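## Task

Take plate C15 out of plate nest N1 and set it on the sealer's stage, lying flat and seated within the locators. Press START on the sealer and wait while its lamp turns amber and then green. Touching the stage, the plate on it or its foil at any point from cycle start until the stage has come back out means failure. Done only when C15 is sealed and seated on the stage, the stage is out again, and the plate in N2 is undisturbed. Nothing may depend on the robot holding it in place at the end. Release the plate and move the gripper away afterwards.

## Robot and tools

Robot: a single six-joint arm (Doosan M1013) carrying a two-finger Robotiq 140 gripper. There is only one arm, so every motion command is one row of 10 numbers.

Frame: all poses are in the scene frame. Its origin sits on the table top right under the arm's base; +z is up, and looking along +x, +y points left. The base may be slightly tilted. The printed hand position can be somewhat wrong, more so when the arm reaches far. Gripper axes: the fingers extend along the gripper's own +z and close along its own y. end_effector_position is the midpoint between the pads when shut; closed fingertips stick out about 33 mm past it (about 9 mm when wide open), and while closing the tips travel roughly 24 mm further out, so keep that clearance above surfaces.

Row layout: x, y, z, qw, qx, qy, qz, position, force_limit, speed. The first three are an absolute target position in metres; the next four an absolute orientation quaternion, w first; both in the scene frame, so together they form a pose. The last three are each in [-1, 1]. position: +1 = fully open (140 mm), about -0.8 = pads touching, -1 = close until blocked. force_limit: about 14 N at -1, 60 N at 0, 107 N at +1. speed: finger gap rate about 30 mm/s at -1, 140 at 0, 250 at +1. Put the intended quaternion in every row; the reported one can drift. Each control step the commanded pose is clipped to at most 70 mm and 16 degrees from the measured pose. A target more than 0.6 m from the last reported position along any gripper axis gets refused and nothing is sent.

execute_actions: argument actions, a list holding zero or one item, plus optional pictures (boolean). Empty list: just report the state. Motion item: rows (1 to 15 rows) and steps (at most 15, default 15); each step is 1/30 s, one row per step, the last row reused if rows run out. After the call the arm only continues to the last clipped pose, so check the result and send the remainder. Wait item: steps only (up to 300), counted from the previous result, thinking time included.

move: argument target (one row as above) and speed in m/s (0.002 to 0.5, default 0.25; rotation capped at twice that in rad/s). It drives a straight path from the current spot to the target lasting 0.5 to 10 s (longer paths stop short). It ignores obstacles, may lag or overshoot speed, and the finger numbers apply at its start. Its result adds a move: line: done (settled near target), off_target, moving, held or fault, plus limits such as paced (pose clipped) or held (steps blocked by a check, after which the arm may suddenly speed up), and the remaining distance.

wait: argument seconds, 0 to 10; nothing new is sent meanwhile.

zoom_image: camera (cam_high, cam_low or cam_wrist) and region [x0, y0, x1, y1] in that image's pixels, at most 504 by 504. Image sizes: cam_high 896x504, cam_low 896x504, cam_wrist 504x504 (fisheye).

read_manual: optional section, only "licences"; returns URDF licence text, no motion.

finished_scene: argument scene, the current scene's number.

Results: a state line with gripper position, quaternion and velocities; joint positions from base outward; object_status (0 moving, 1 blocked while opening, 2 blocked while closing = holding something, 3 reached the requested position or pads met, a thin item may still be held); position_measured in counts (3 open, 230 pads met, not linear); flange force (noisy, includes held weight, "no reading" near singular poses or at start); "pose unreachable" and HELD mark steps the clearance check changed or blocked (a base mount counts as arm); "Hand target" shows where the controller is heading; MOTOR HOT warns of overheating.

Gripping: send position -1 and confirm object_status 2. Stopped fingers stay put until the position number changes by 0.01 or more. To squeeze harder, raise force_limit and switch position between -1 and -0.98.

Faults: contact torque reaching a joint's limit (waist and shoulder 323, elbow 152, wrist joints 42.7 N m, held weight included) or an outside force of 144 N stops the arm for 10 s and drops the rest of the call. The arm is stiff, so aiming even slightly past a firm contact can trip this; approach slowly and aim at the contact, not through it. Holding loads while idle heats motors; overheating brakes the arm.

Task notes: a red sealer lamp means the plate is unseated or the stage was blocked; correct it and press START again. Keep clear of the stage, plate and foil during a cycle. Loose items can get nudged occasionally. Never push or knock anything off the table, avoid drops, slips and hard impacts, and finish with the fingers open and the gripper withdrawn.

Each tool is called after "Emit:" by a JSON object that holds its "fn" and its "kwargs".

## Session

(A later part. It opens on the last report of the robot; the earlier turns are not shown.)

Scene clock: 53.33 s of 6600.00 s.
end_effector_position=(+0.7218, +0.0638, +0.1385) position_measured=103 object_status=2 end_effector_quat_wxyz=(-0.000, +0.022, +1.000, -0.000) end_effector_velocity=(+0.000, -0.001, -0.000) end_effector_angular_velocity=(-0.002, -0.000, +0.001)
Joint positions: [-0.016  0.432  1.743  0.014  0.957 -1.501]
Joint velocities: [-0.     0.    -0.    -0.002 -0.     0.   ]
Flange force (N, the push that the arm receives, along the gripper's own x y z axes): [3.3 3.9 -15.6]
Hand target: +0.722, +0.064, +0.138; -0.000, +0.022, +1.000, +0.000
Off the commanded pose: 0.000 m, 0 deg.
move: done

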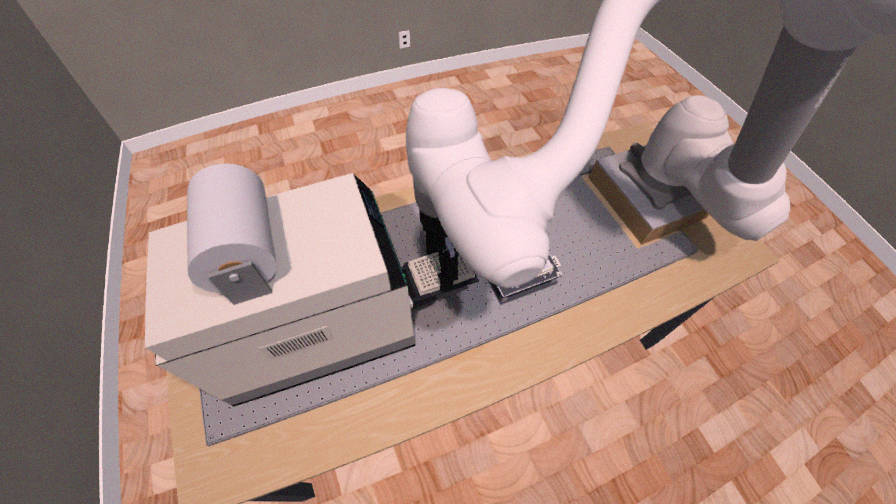

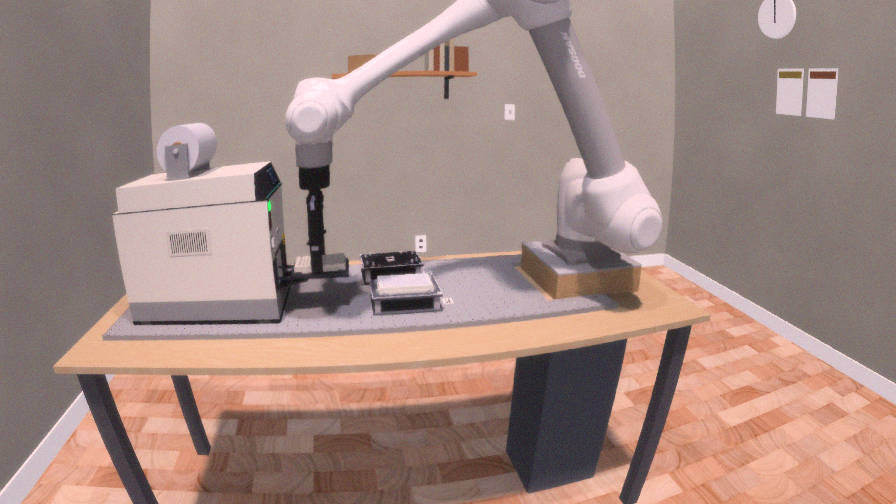

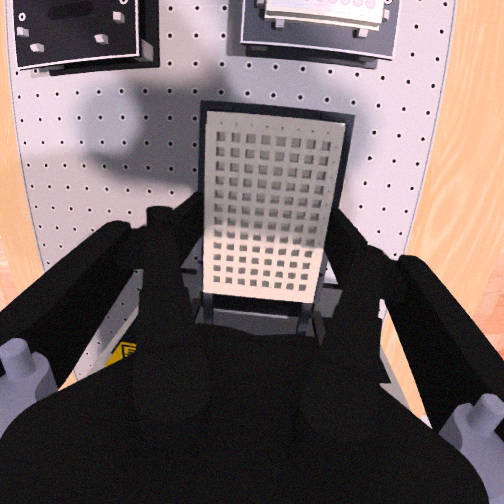

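Release and look.

Emit:
{"fn": "move", "kwargs": {"target": [0.7218,0.0638,0.1385,0,0.0218,0.9998,0,0.5,-0.6,-1]}}

Emit:
{"fn": "move", "kwargs": {"target": [0.68,0.0638,0.22,0,0.0218,0.9998,0,0.5,-0.6,-1], "speed": 0.1}}

Emit:
{"fn": "zoom_image", "kwargs": {"camera": "cam_low", "region": [250,180,370,300]}}

Emit:
{"fn": "zoom_image", "kwargs": {"camera": "cam_wrist", "region": [130,100,410,380]}}

Scene clock: 56.57 s of 6600.00 s.
end_effector_position=(+0.7218, +0.0638, +0.1385) position_measured=66 object_status=0 end_effector_quat_wxyz=(-0.000, +0.022, +1.000, -0.000) end_effector_velocity=(-0.000, +0.000, -0.000) end_effector_angular_velocity=(+0.001, -0.000, -0.001)
Joint positions: [-0.016  0.432  1.743  0.014  0.957 -1.501]
Joint velocities: [-0.    -0.     0.     0.001 -0.001  0.001]
Flange force (N, the push that the arm receives, along the gripper's own x y z axes): [0.6 0.9 -3.1]
Hand target: +0.722, +0.064, +0.138; -0.000, +0.022, +1.000, +0.000
Off the commanded pose: 0.000 m, 0 deg.
move: done

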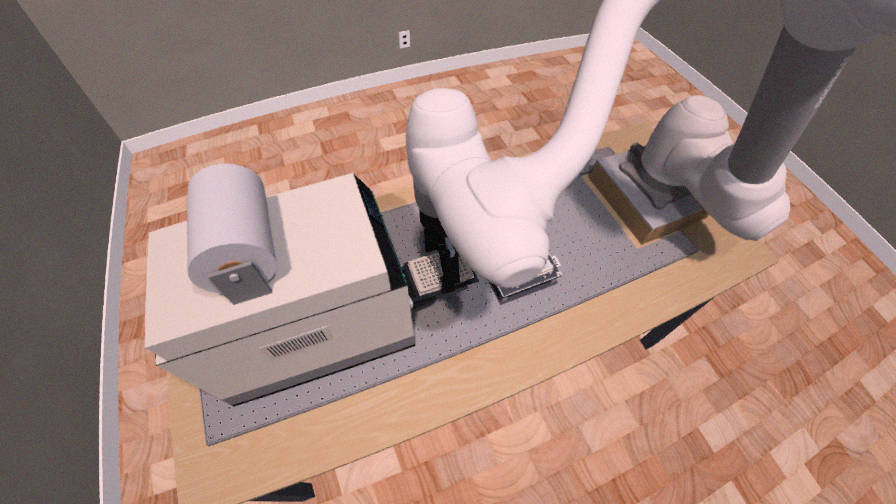

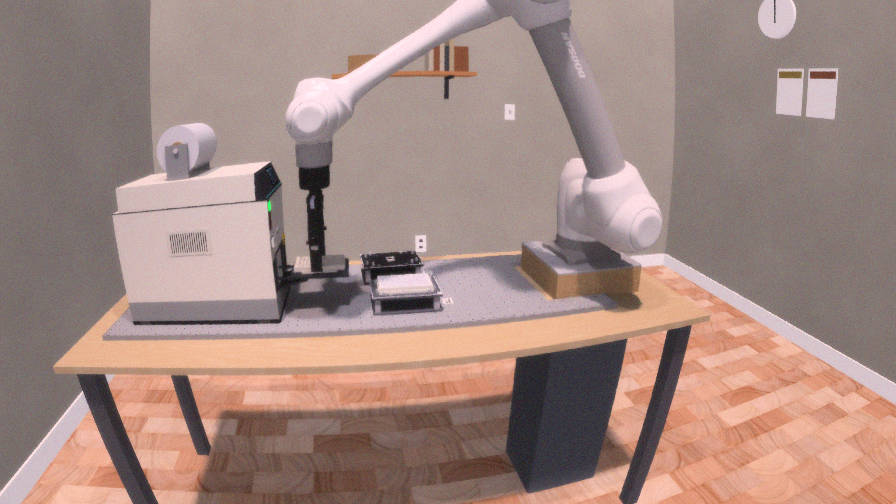

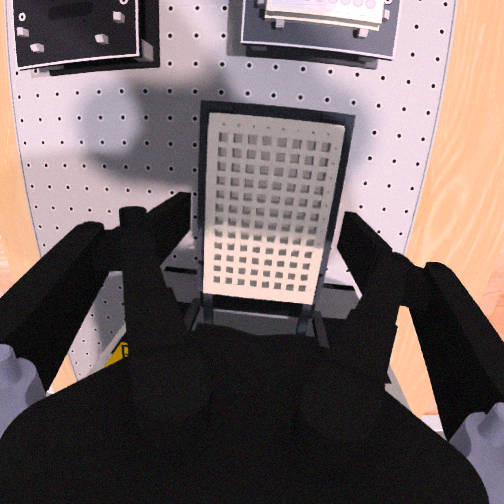

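Scene clock: 57.80 s of 6600.00 s.
end_effector_position=(+0.6801, +0.0639, +0.2199) position_measured=66 object_status=3 end_effector_quat_wxyz=(-0.000, +0.022, +1.000, +0.000) end_effector_velocity=(-0.000, -0.000, -0.001) end_effector_angular_velocity=(-0.000, +0.002, +0.000)
Joint positions: [-0.015  0.303  1.762  0.013  1.066 -1.498]
Joint velocities: [ 0.     0.001  0.    -0.     0.001 -0.   ]
Flange force (N, the push that the arm receives, along the gripper's own x y z axes): [0.1 0.8 -3.8]
Hand target: +0.680, +0.064, +0.220; -0.000, +0.022, +1.000, +0.000
Off the commanded pose: 0.000 m, 0 deg.
move: done

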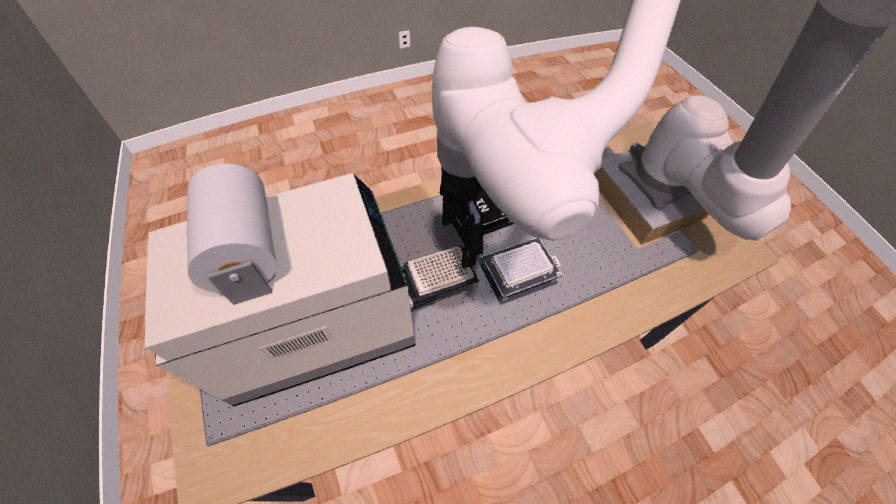

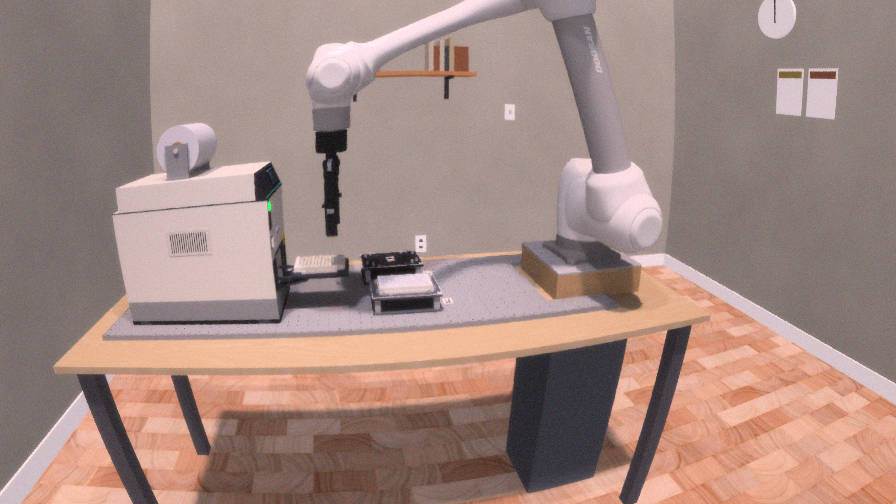

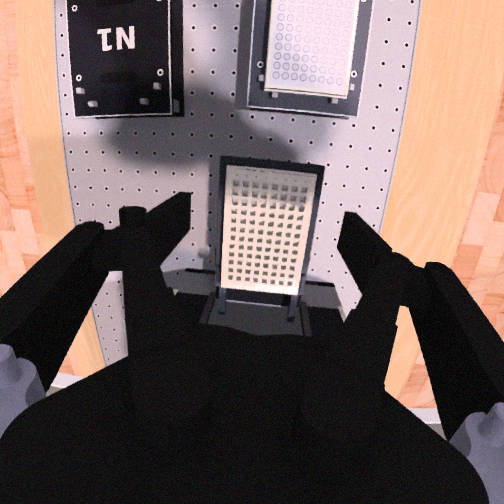

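Region (250, 180, 370, 300) of cam_low's 896x504 image, scaled by 4.200, with more detail than that image has.

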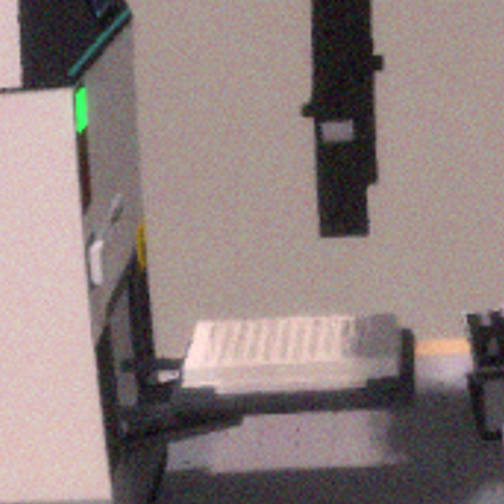

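Region (130, 100, 410, 380) of cam_wrist's 504x504 image, scaled by 1.800, with more detail than that image has.

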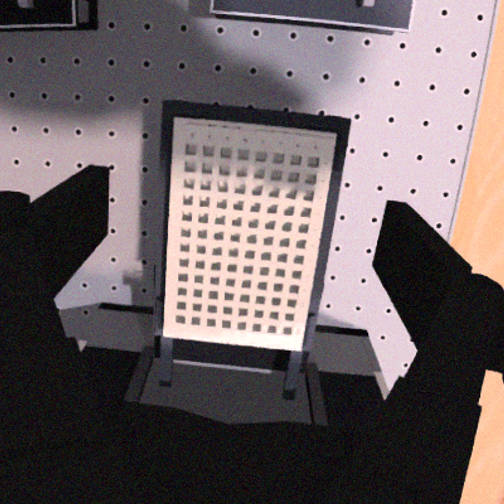

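Emit:
{"fn": "move", "kwargs": {"target": [0.68,0.15,0.22,0.5,0,0.866,0,-1,0,0], "speed": 0.3}}

Scene clock: 62.70 s of 6600.00 s.
end_effector_position=(+0.6802, +0.1496, +0.2196) position_measured=233 object_status=3 end_effector_quat_wxyz=(+0.500, -0.000, +0.866, -0.000) end_effector_velocity=(+0.000, +0.000, +0.001) end_effector_angular_velocity=(-0.002, -0.001, -0.003)
Joint positions: [ 0.226  0.146  2.377  0.527 -0.479 -1.9  ]
Joint velocities: [ 0.003 -0.    -0.002  0.013 -0.001 -0.011]
Flange force (N, the push that the arm receives, along the gripper's own x y z axes): [-4.4 -3.9 -2.8]
Hand target: +0.680, +0.150, +0.220; +0.500, -0.000, +0.866, -0.000
Off the commanded pose: 0.001 m, 0 deg.
move: done

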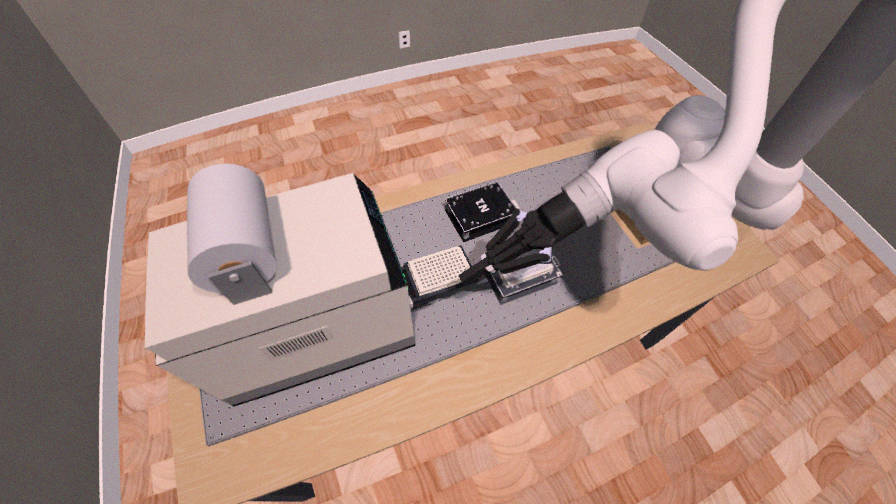

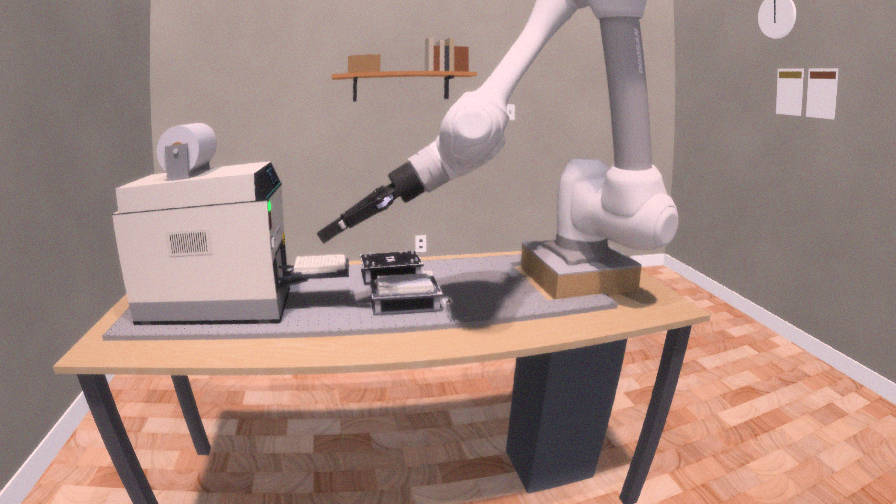

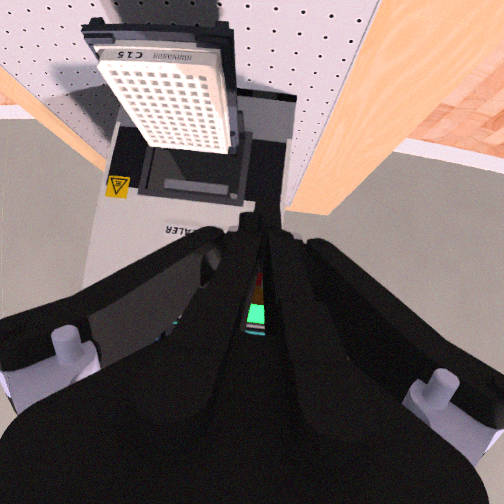

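Emit:
{"fn": "move", "kwargs": {"target": [0.73,0.15,0.27,0.5,0,0.866,0,-1,0,0], "speed": 0.15}}

Emit:
{"fn": "zoom_image", "kwargs": {"camera": "cam_low", "region": [250,180,370,300]}}

Scene clock: 65.23 s of 6600.00 s.
end_effector_position=(+0.7301, +0.1498, +0.2700) position_measured=233 object_status=3 end_effector_quat_wxyz=(+0.500, +0.000, +0.866, +0.000) end_effector_velocity=(-0.000, +0.002, +0.000) end_effector_angular_velocity=(+0.001, +0.002, +0.002)
Joint positions: [ 0.196  0.124  2.26   0.639 -0.353 -2.047]
Joint velocities: [ 0.003 -0.    -0.002  0.007  0.003 -0.006]
Flange force (N, the push that the arm receives, along the gripper's own x y z axes): no reading
Hand target: +0.730, +0.150, +0.270; +0.500, -0.000, +0.866, +0.000
Off the commanded pose: 0.000 m, 0 deg.
move: done

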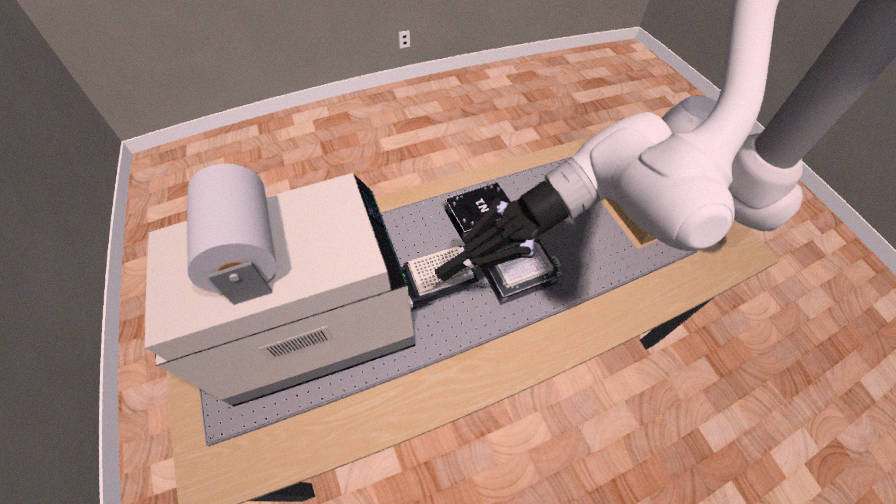

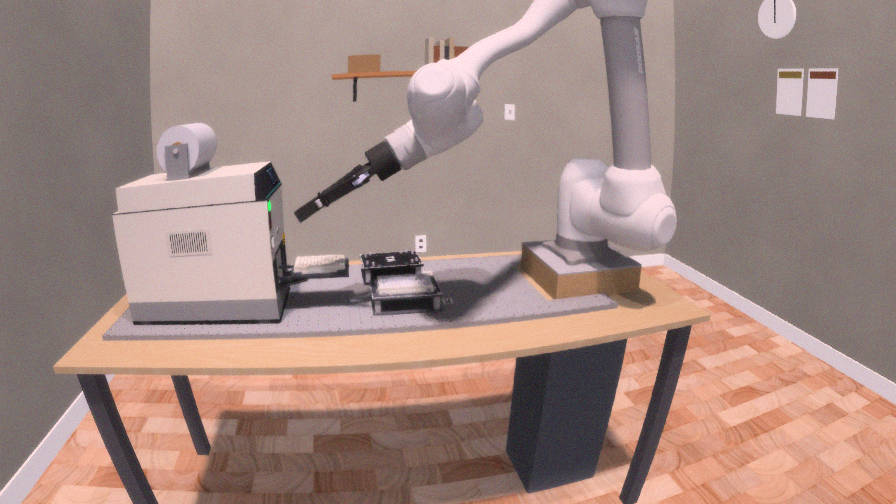

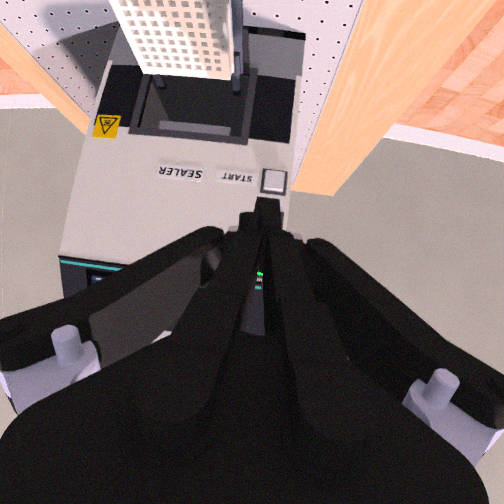

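Region (250, 180, 370, 300) of cam_low's 896x504 image, scaled by 4.200, with more detail than that image has.

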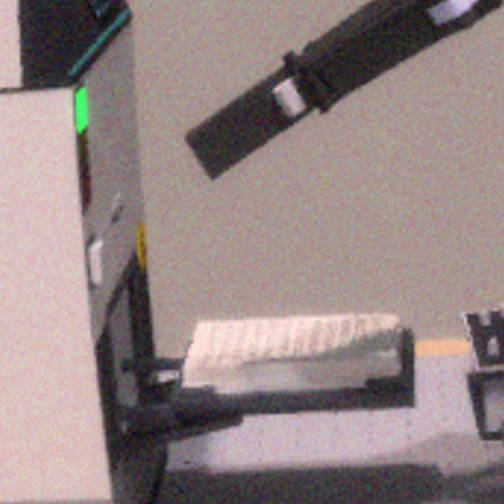

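Emit:
{"fn": "move", "kwargs": {"target": [0.757,0.153,0.203,0.5,0,0.866,0,-1,0,0], "speed": 0.1}}

Emit:
{"fn": "zoom_image", "kwargs": {"camera": "cam_low", "region": [250,180,370,300]}}

Emit:
{"fn": "zoom_image", "kwargs": {"camera": "cam_high", "region": [390,240,490,330]}}

Scene clock: 68.67 s of 6600.00 s.
end_effector_position=(+0.7569, +0.1529, +0.2031) position_measured=233 object_status=3 end_effector_quat_wxyz=(+0.500, +0.000, +0.866, -0.000) end_effector_velocity=(+0.000, +0.000, +0.001) end_effector_angular_velocity=(-0.000, -0.002, +0.002)
Joint positions: [ 0.19   0.268  2.255  0.461 -0.47  -1.858]
Joint velocities: [-0.    -0.    -0.    -0.004 -0.001  0.003]
Flange force (N, the push that the arm receives, along the gripper's own x y z axes): [-6.0 1.6 -5.2]
Hand target: +0.757, +0.153, +0.203; +0.500, +0.000, +0.866, -0.000
Off the commanded pose: 0.000 m, 0 deg.
move: done

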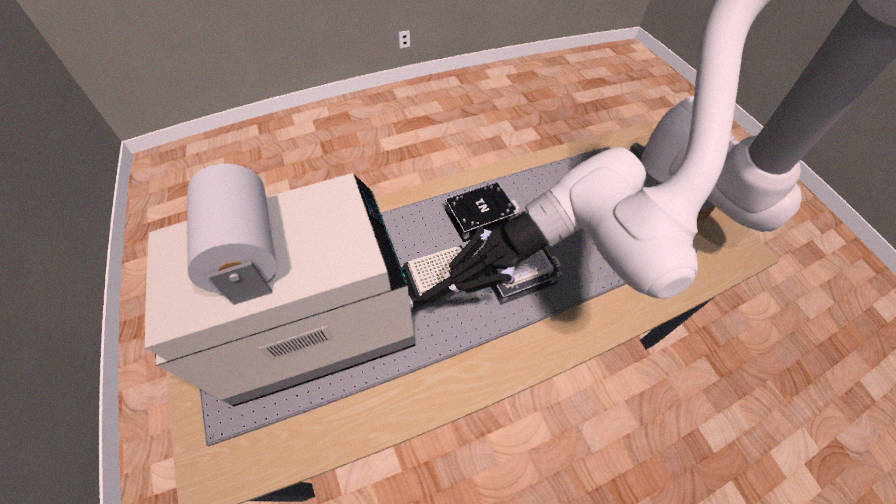

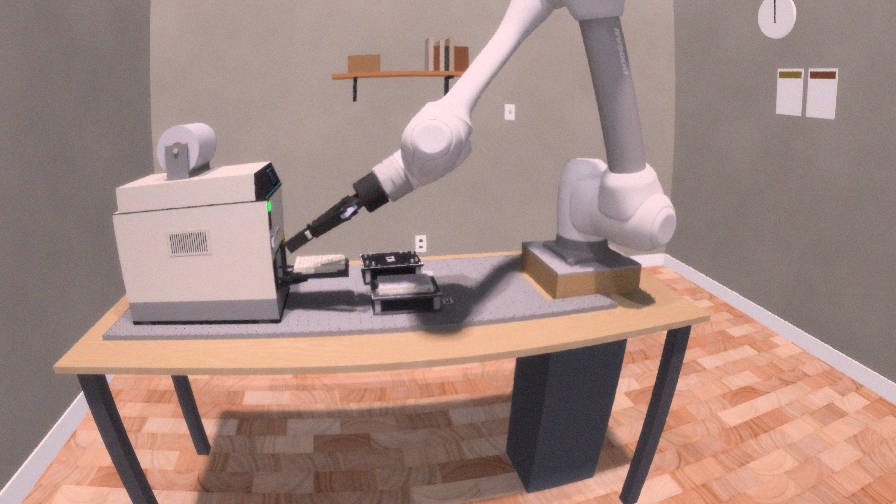

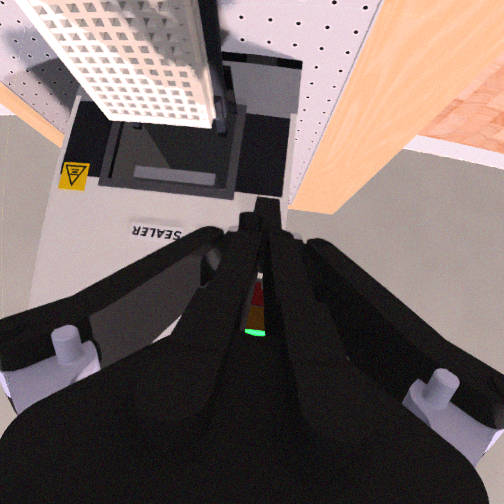

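Region (250, 180, 370, 300) of cam_low's 896x504 image, scaled by 4.200, with more detail than that image has.

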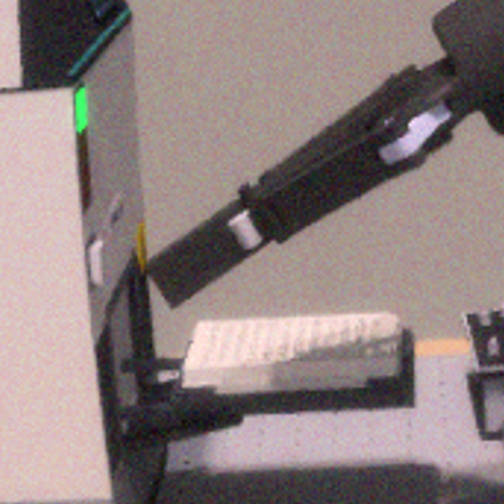

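Region (390, 240, 490, 330) of cam_high's 896x504 image, scaled by 5.040, with more detail than that image has; it fills the top 454 rows of this view, and the rest is white.

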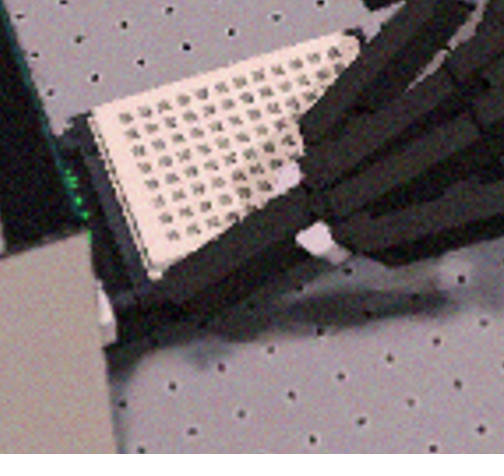

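Remaining about 23–28 mm.

Emit:
{"fn": "move", "kwargs": {"target": [0.774,0.153,0.205,0.5,0,0.866,0,-1,0,0], "speed": 0.03}}

Emit:
{"fn": "zoom_image", "kwargs": {"camera": "cam_low", "region": [250,190,330,270]}}

Scene clock: 70.70 s of 6600.00 s.
end_effector_position=(+0.7740, +0.1530, +0.2050) position_measured=233 object_status=3 end_effector_quat_wxyz=(+0.500, -0.000, +0.866, +0.000) end_effector_velocity=(-0.000, -0.000, -0.000) end_effector_angular_velocity=(+0.001, +0.001, -0.000)
Joint positions: [ 0.182  0.284  2.224  0.459 -0.454 -1.863]
Joint velocities: [-0.    -0.    -0.     0.     0.001  0.   ]
Flange force (N, the push that the arm receives, along the gripper's own x y z axes): [-3.6 2.4 -4.3]
Hand target: +0.774, +0.153, +0.205; +0.500, +0.000, +0.866, +0.000
Off the commanded pose: 0.000 m, 0 deg.
move: done

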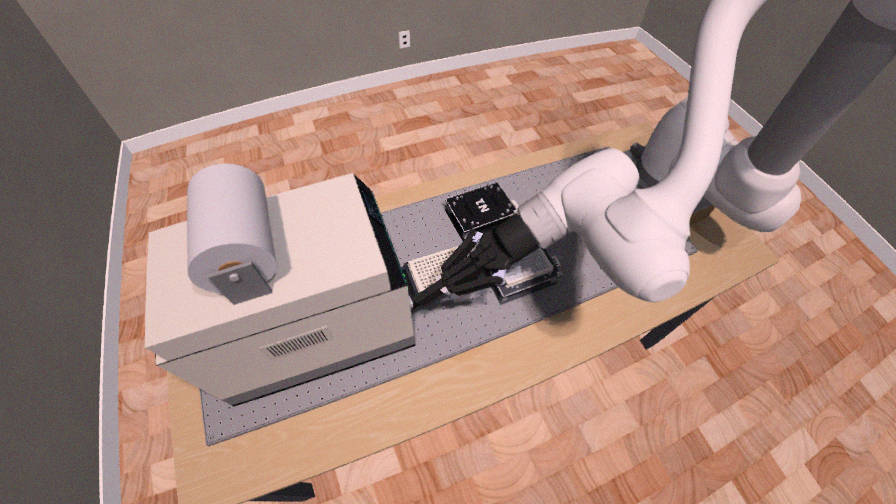

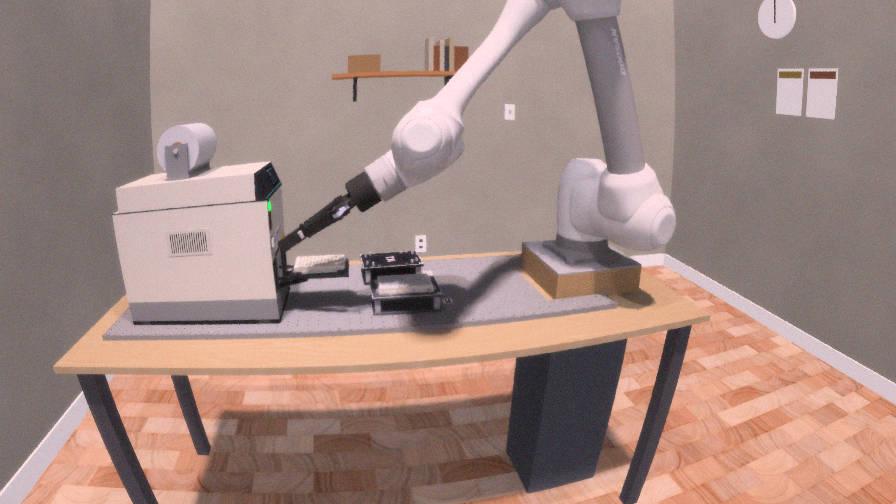

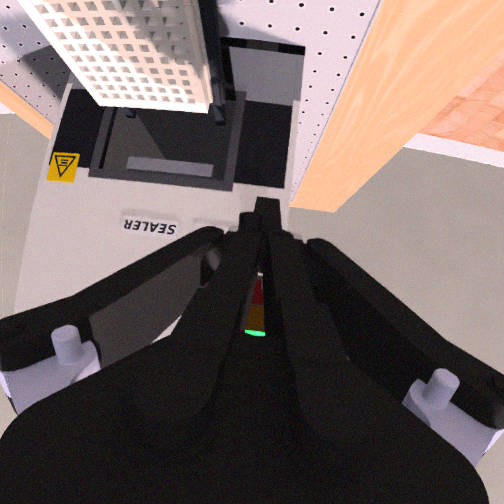

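Region (250, 190, 330, 270) of cam_low's 896x504 image, scaled by 6.300, with more detail than that image has.

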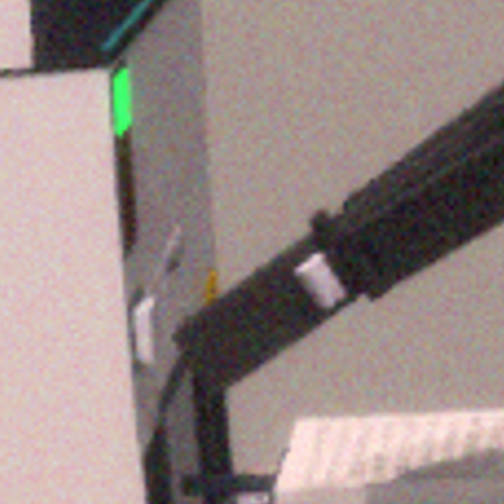

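Emit:
{"fn": "move", "kwargs": {"target": [0.781,0.153,0.205,0.5,0,0.866,0,-1,0,0], "speed": 0.01}}

Emit:
{"fn": "zoom_image", "kwargs": {"camera": "cam_low", "region": [250,190,330,270]}}

Scene clock: 72.83 s of 6600.00 s.
end_effector_position=(+0.7810, +0.1530, +0.2050) position_measured=233 object_status=3 end_effector_quat_wxyz=(+0.500, -0.000, +0.866, +0.000) end_effector_velocity=(+0.000, +0.000, +0.000) end_effector_angular_velocity=(+0.001, +0.000, -0.000)
Joint positions: [ 0.179  0.292  2.212  0.457 -0.45  -1.864]
Joint velocities: [-0.     0.    -0.001  0.     0.001  0.   ]
Flange force (N, the push that the arm receives, along the gripper's own x y z axes): [-4.2 1.2 -3.9]
Hand target: +0.781, +0.153, +0.205; +0.500, +0.000, +0.866, +0.000
Off the commanded pose: 0.000 m, 0 deg.
move: done

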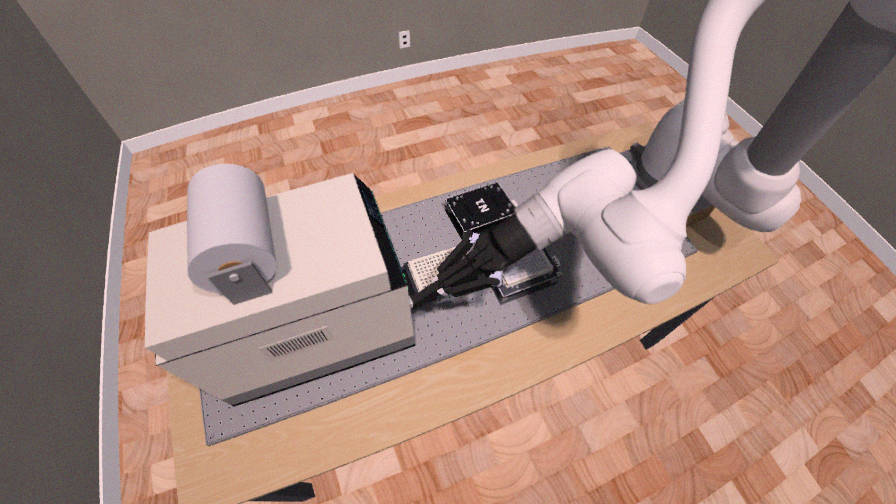

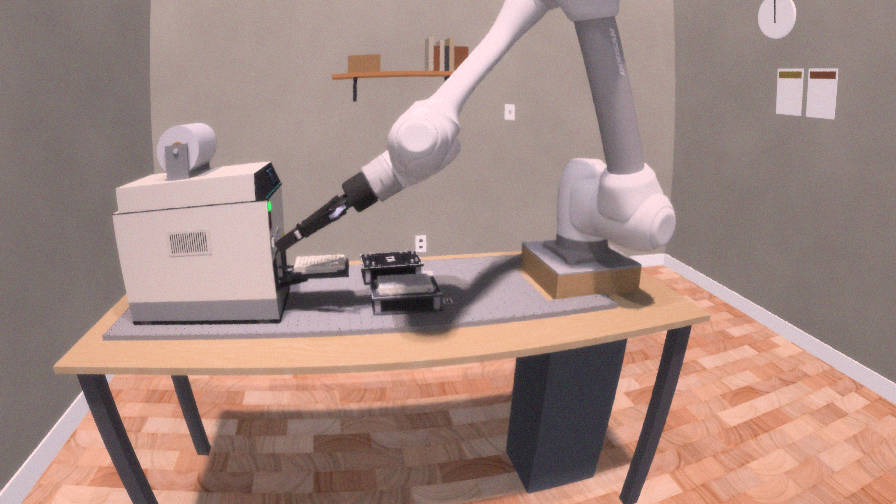

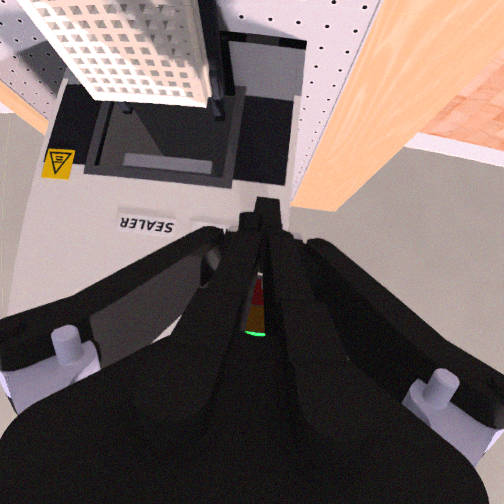

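Region (250, 190, 330, 270) of cam_low's 896x504 image, scaled by 6.300, with more detail than that image has.

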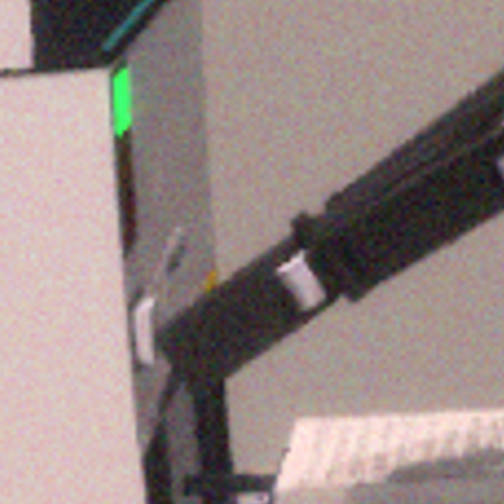

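Emit:
{"fn": "move", "kwargs": {"target": [0.785,0.153,0.206,0.5,0,0.866,0,-1,0,0], "speed": 0.008}}

Scene clock: 74.50 s of 6600.00 s.
end_effector_position=(+0.7850, +0.1530, +0.2060) position_measured=233 object_status=3 end_effector_quat_wxyz=(+0.500, -0.000, +0.866, +0.000) end_effector_velocity=(-0.000, +0.000, -0.000) end_effector_angular_velocity=(+0.000, +0.001, +0.000)
Joint positions: [ 0.177  0.295  2.204  0.458 -0.445 -1.866]
Joint velocities: [-0.     0.     0.    -0.     0.001  0.   ]
Flange force (N, the push that the arm receives, along the gripper's own x y z axes): [-1.4 0.5 -6.1]
Hand target: +0.785, +0.153, +0.206; +0.500, +0.000, +0.866, +0.000
Off the commanded pose: 0.000 m, 0 deg.
move: done

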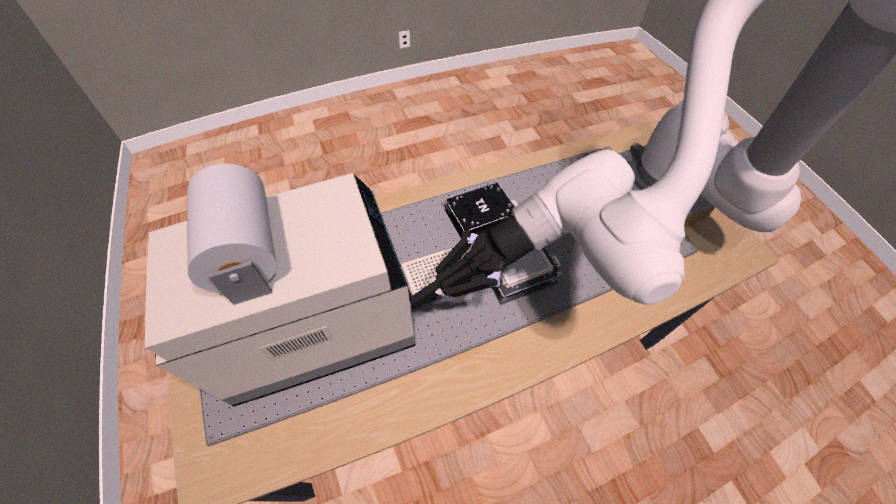

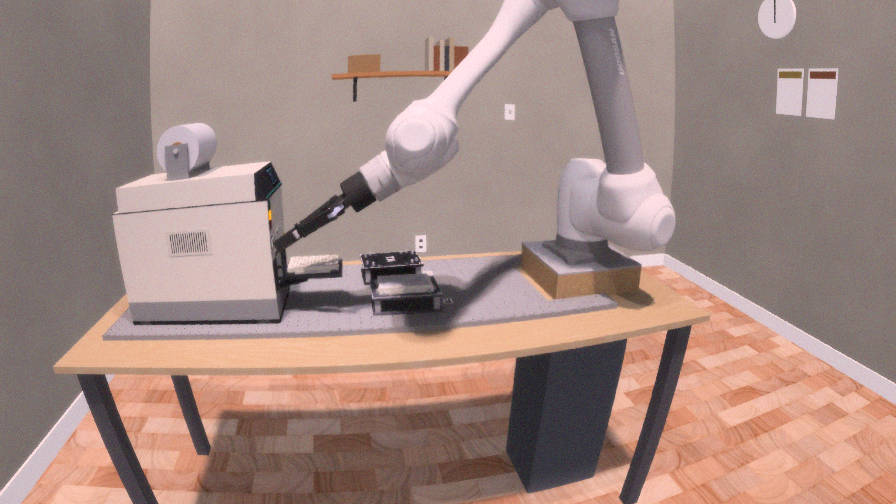

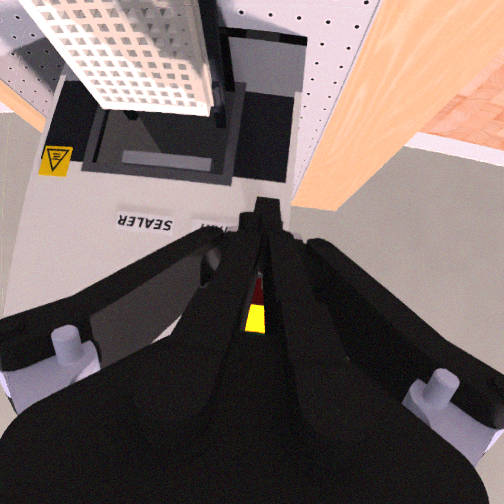

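Emit:
{"fn": "move", "kwargs": {"target": [0.68,0.16,0.25,0.5,0,0.866,0,-1,0,0], "speed": 0.15}}

Emit:
{"fn": "wait", "kwargs": {"seconds": 10}}

Scene clock: 76.23 s of 6600.00 s.
end_effector_position=(+0.6801, +0.1601, +0.2500) position_measured=233 object_status=3 end_effector_quat_wxyz=(+0.500, -0.000, +0.866, +0.000) end_effector_velocity=(-0.001, -0.000, -0.001) end_effector_angular_velocity=(+0.000, +0.002, -0.001)
Joint positions: [ 0.249  0.095  2.35   0.66  -0.422 -2.026]
Joint velocities: [ 0.001 -0.     0.     0.005  0.001 -0.003]
Flange force (N, the push that the arm receives, along the gripper's own x y z axes): no reading
Hand target: +0.680, +0.160, +0.250; +0.500, -0.000, +0.866, +0.000
Off the commanded pose: 0.000 m, 0 deg.
move: done

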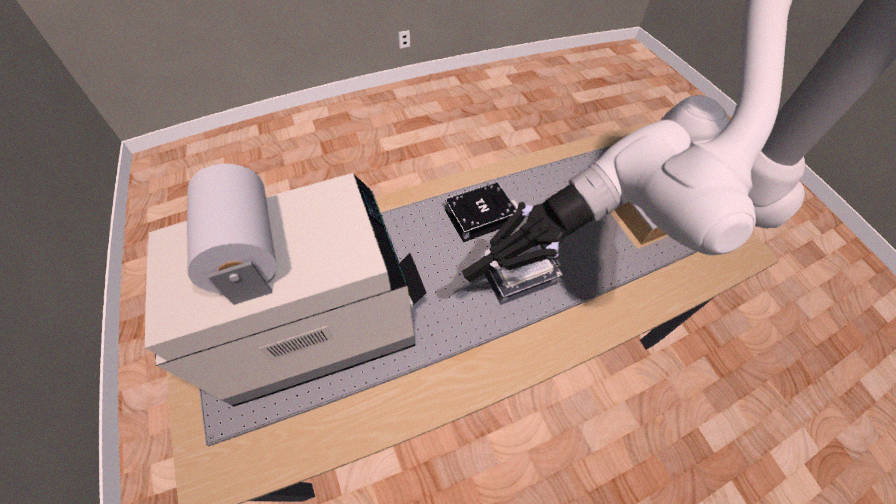

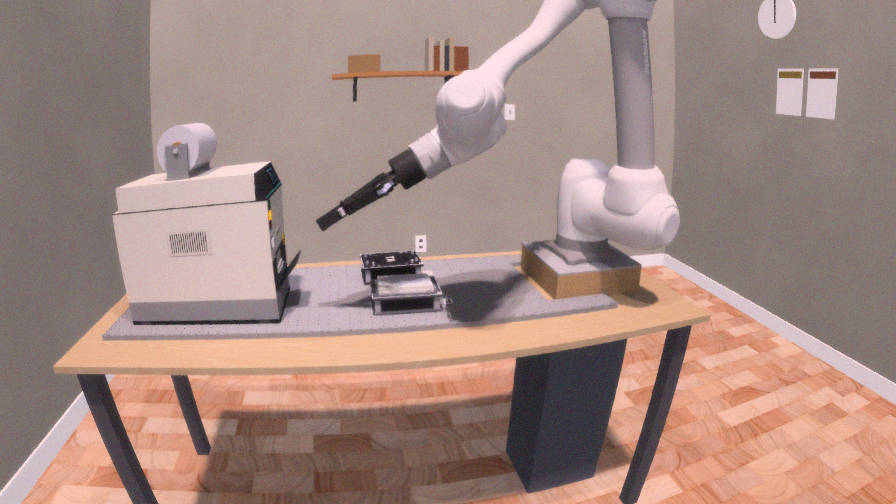

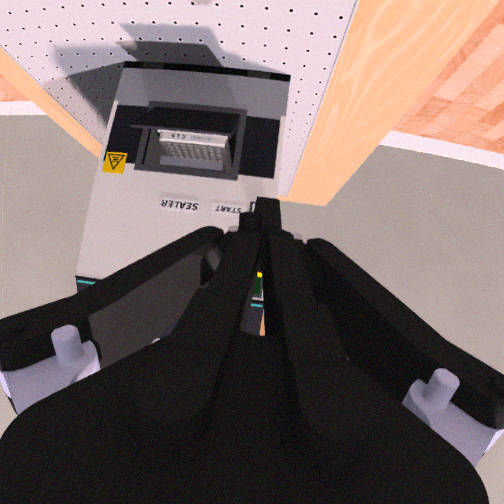

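Scene clock: 86.23 s of 6600.00 s.
end_effector_position=(+0.6801, +0.1601, +0.2500) position_measured=233 object_status=3 end_effector_quat_wxyz=(+0.500, -0.000, +0.866, +0.000) end_effector_velocity=(-0.001, -0.000, -0.000) end_effector_angular_velocity=(+0.001, +0.001, -0.001)
Joint positions: [ 0.25   0.095  2.35   0.66  -0.422 -2.026]
Joint velocities: [-0.    -0.     0.001  0.     0.     0.001]
Flange force (N, the push that the arm receives, along the gripper's own x y z axes): no reading
Hand target: +0.680, +0.160, +0.250; +0.500, -0.000, +0.866, +0.000
Off the commanded pose: 0.000 m, 0 deg.
Steps of this call (steps 1 to 210: nothing new was sent; then 3.00 s passed at rest). Readings (end_effector_position | what the end effector reports):
1: (+0.6801, +0.1601, +0.2500) | position_measured=233 object_status=3
2: (+0.6801, +0.1601, +0.2500) | position_measured=233 object_status=3
4: (+0.6801, +0.1601, +0.2500) | position_measured=233 object_status=3
8: (+0.6801, +0.1601, +0.2500) | position_measured=233 object_status=3
210: the state above

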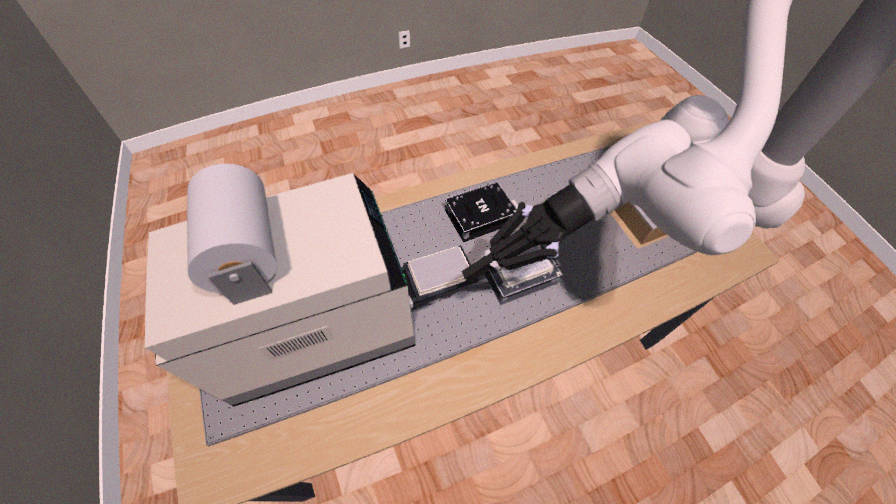

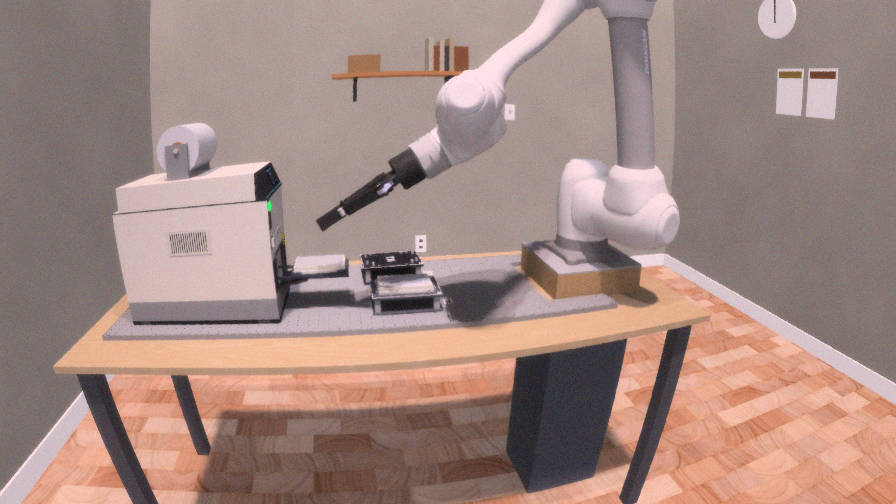

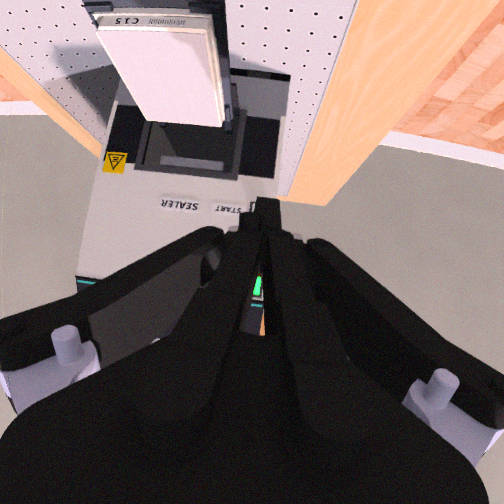

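Emit:
{"fn": "finished_scene", "kwargs": {"scene": 1}}

The scene is finished: the task was done.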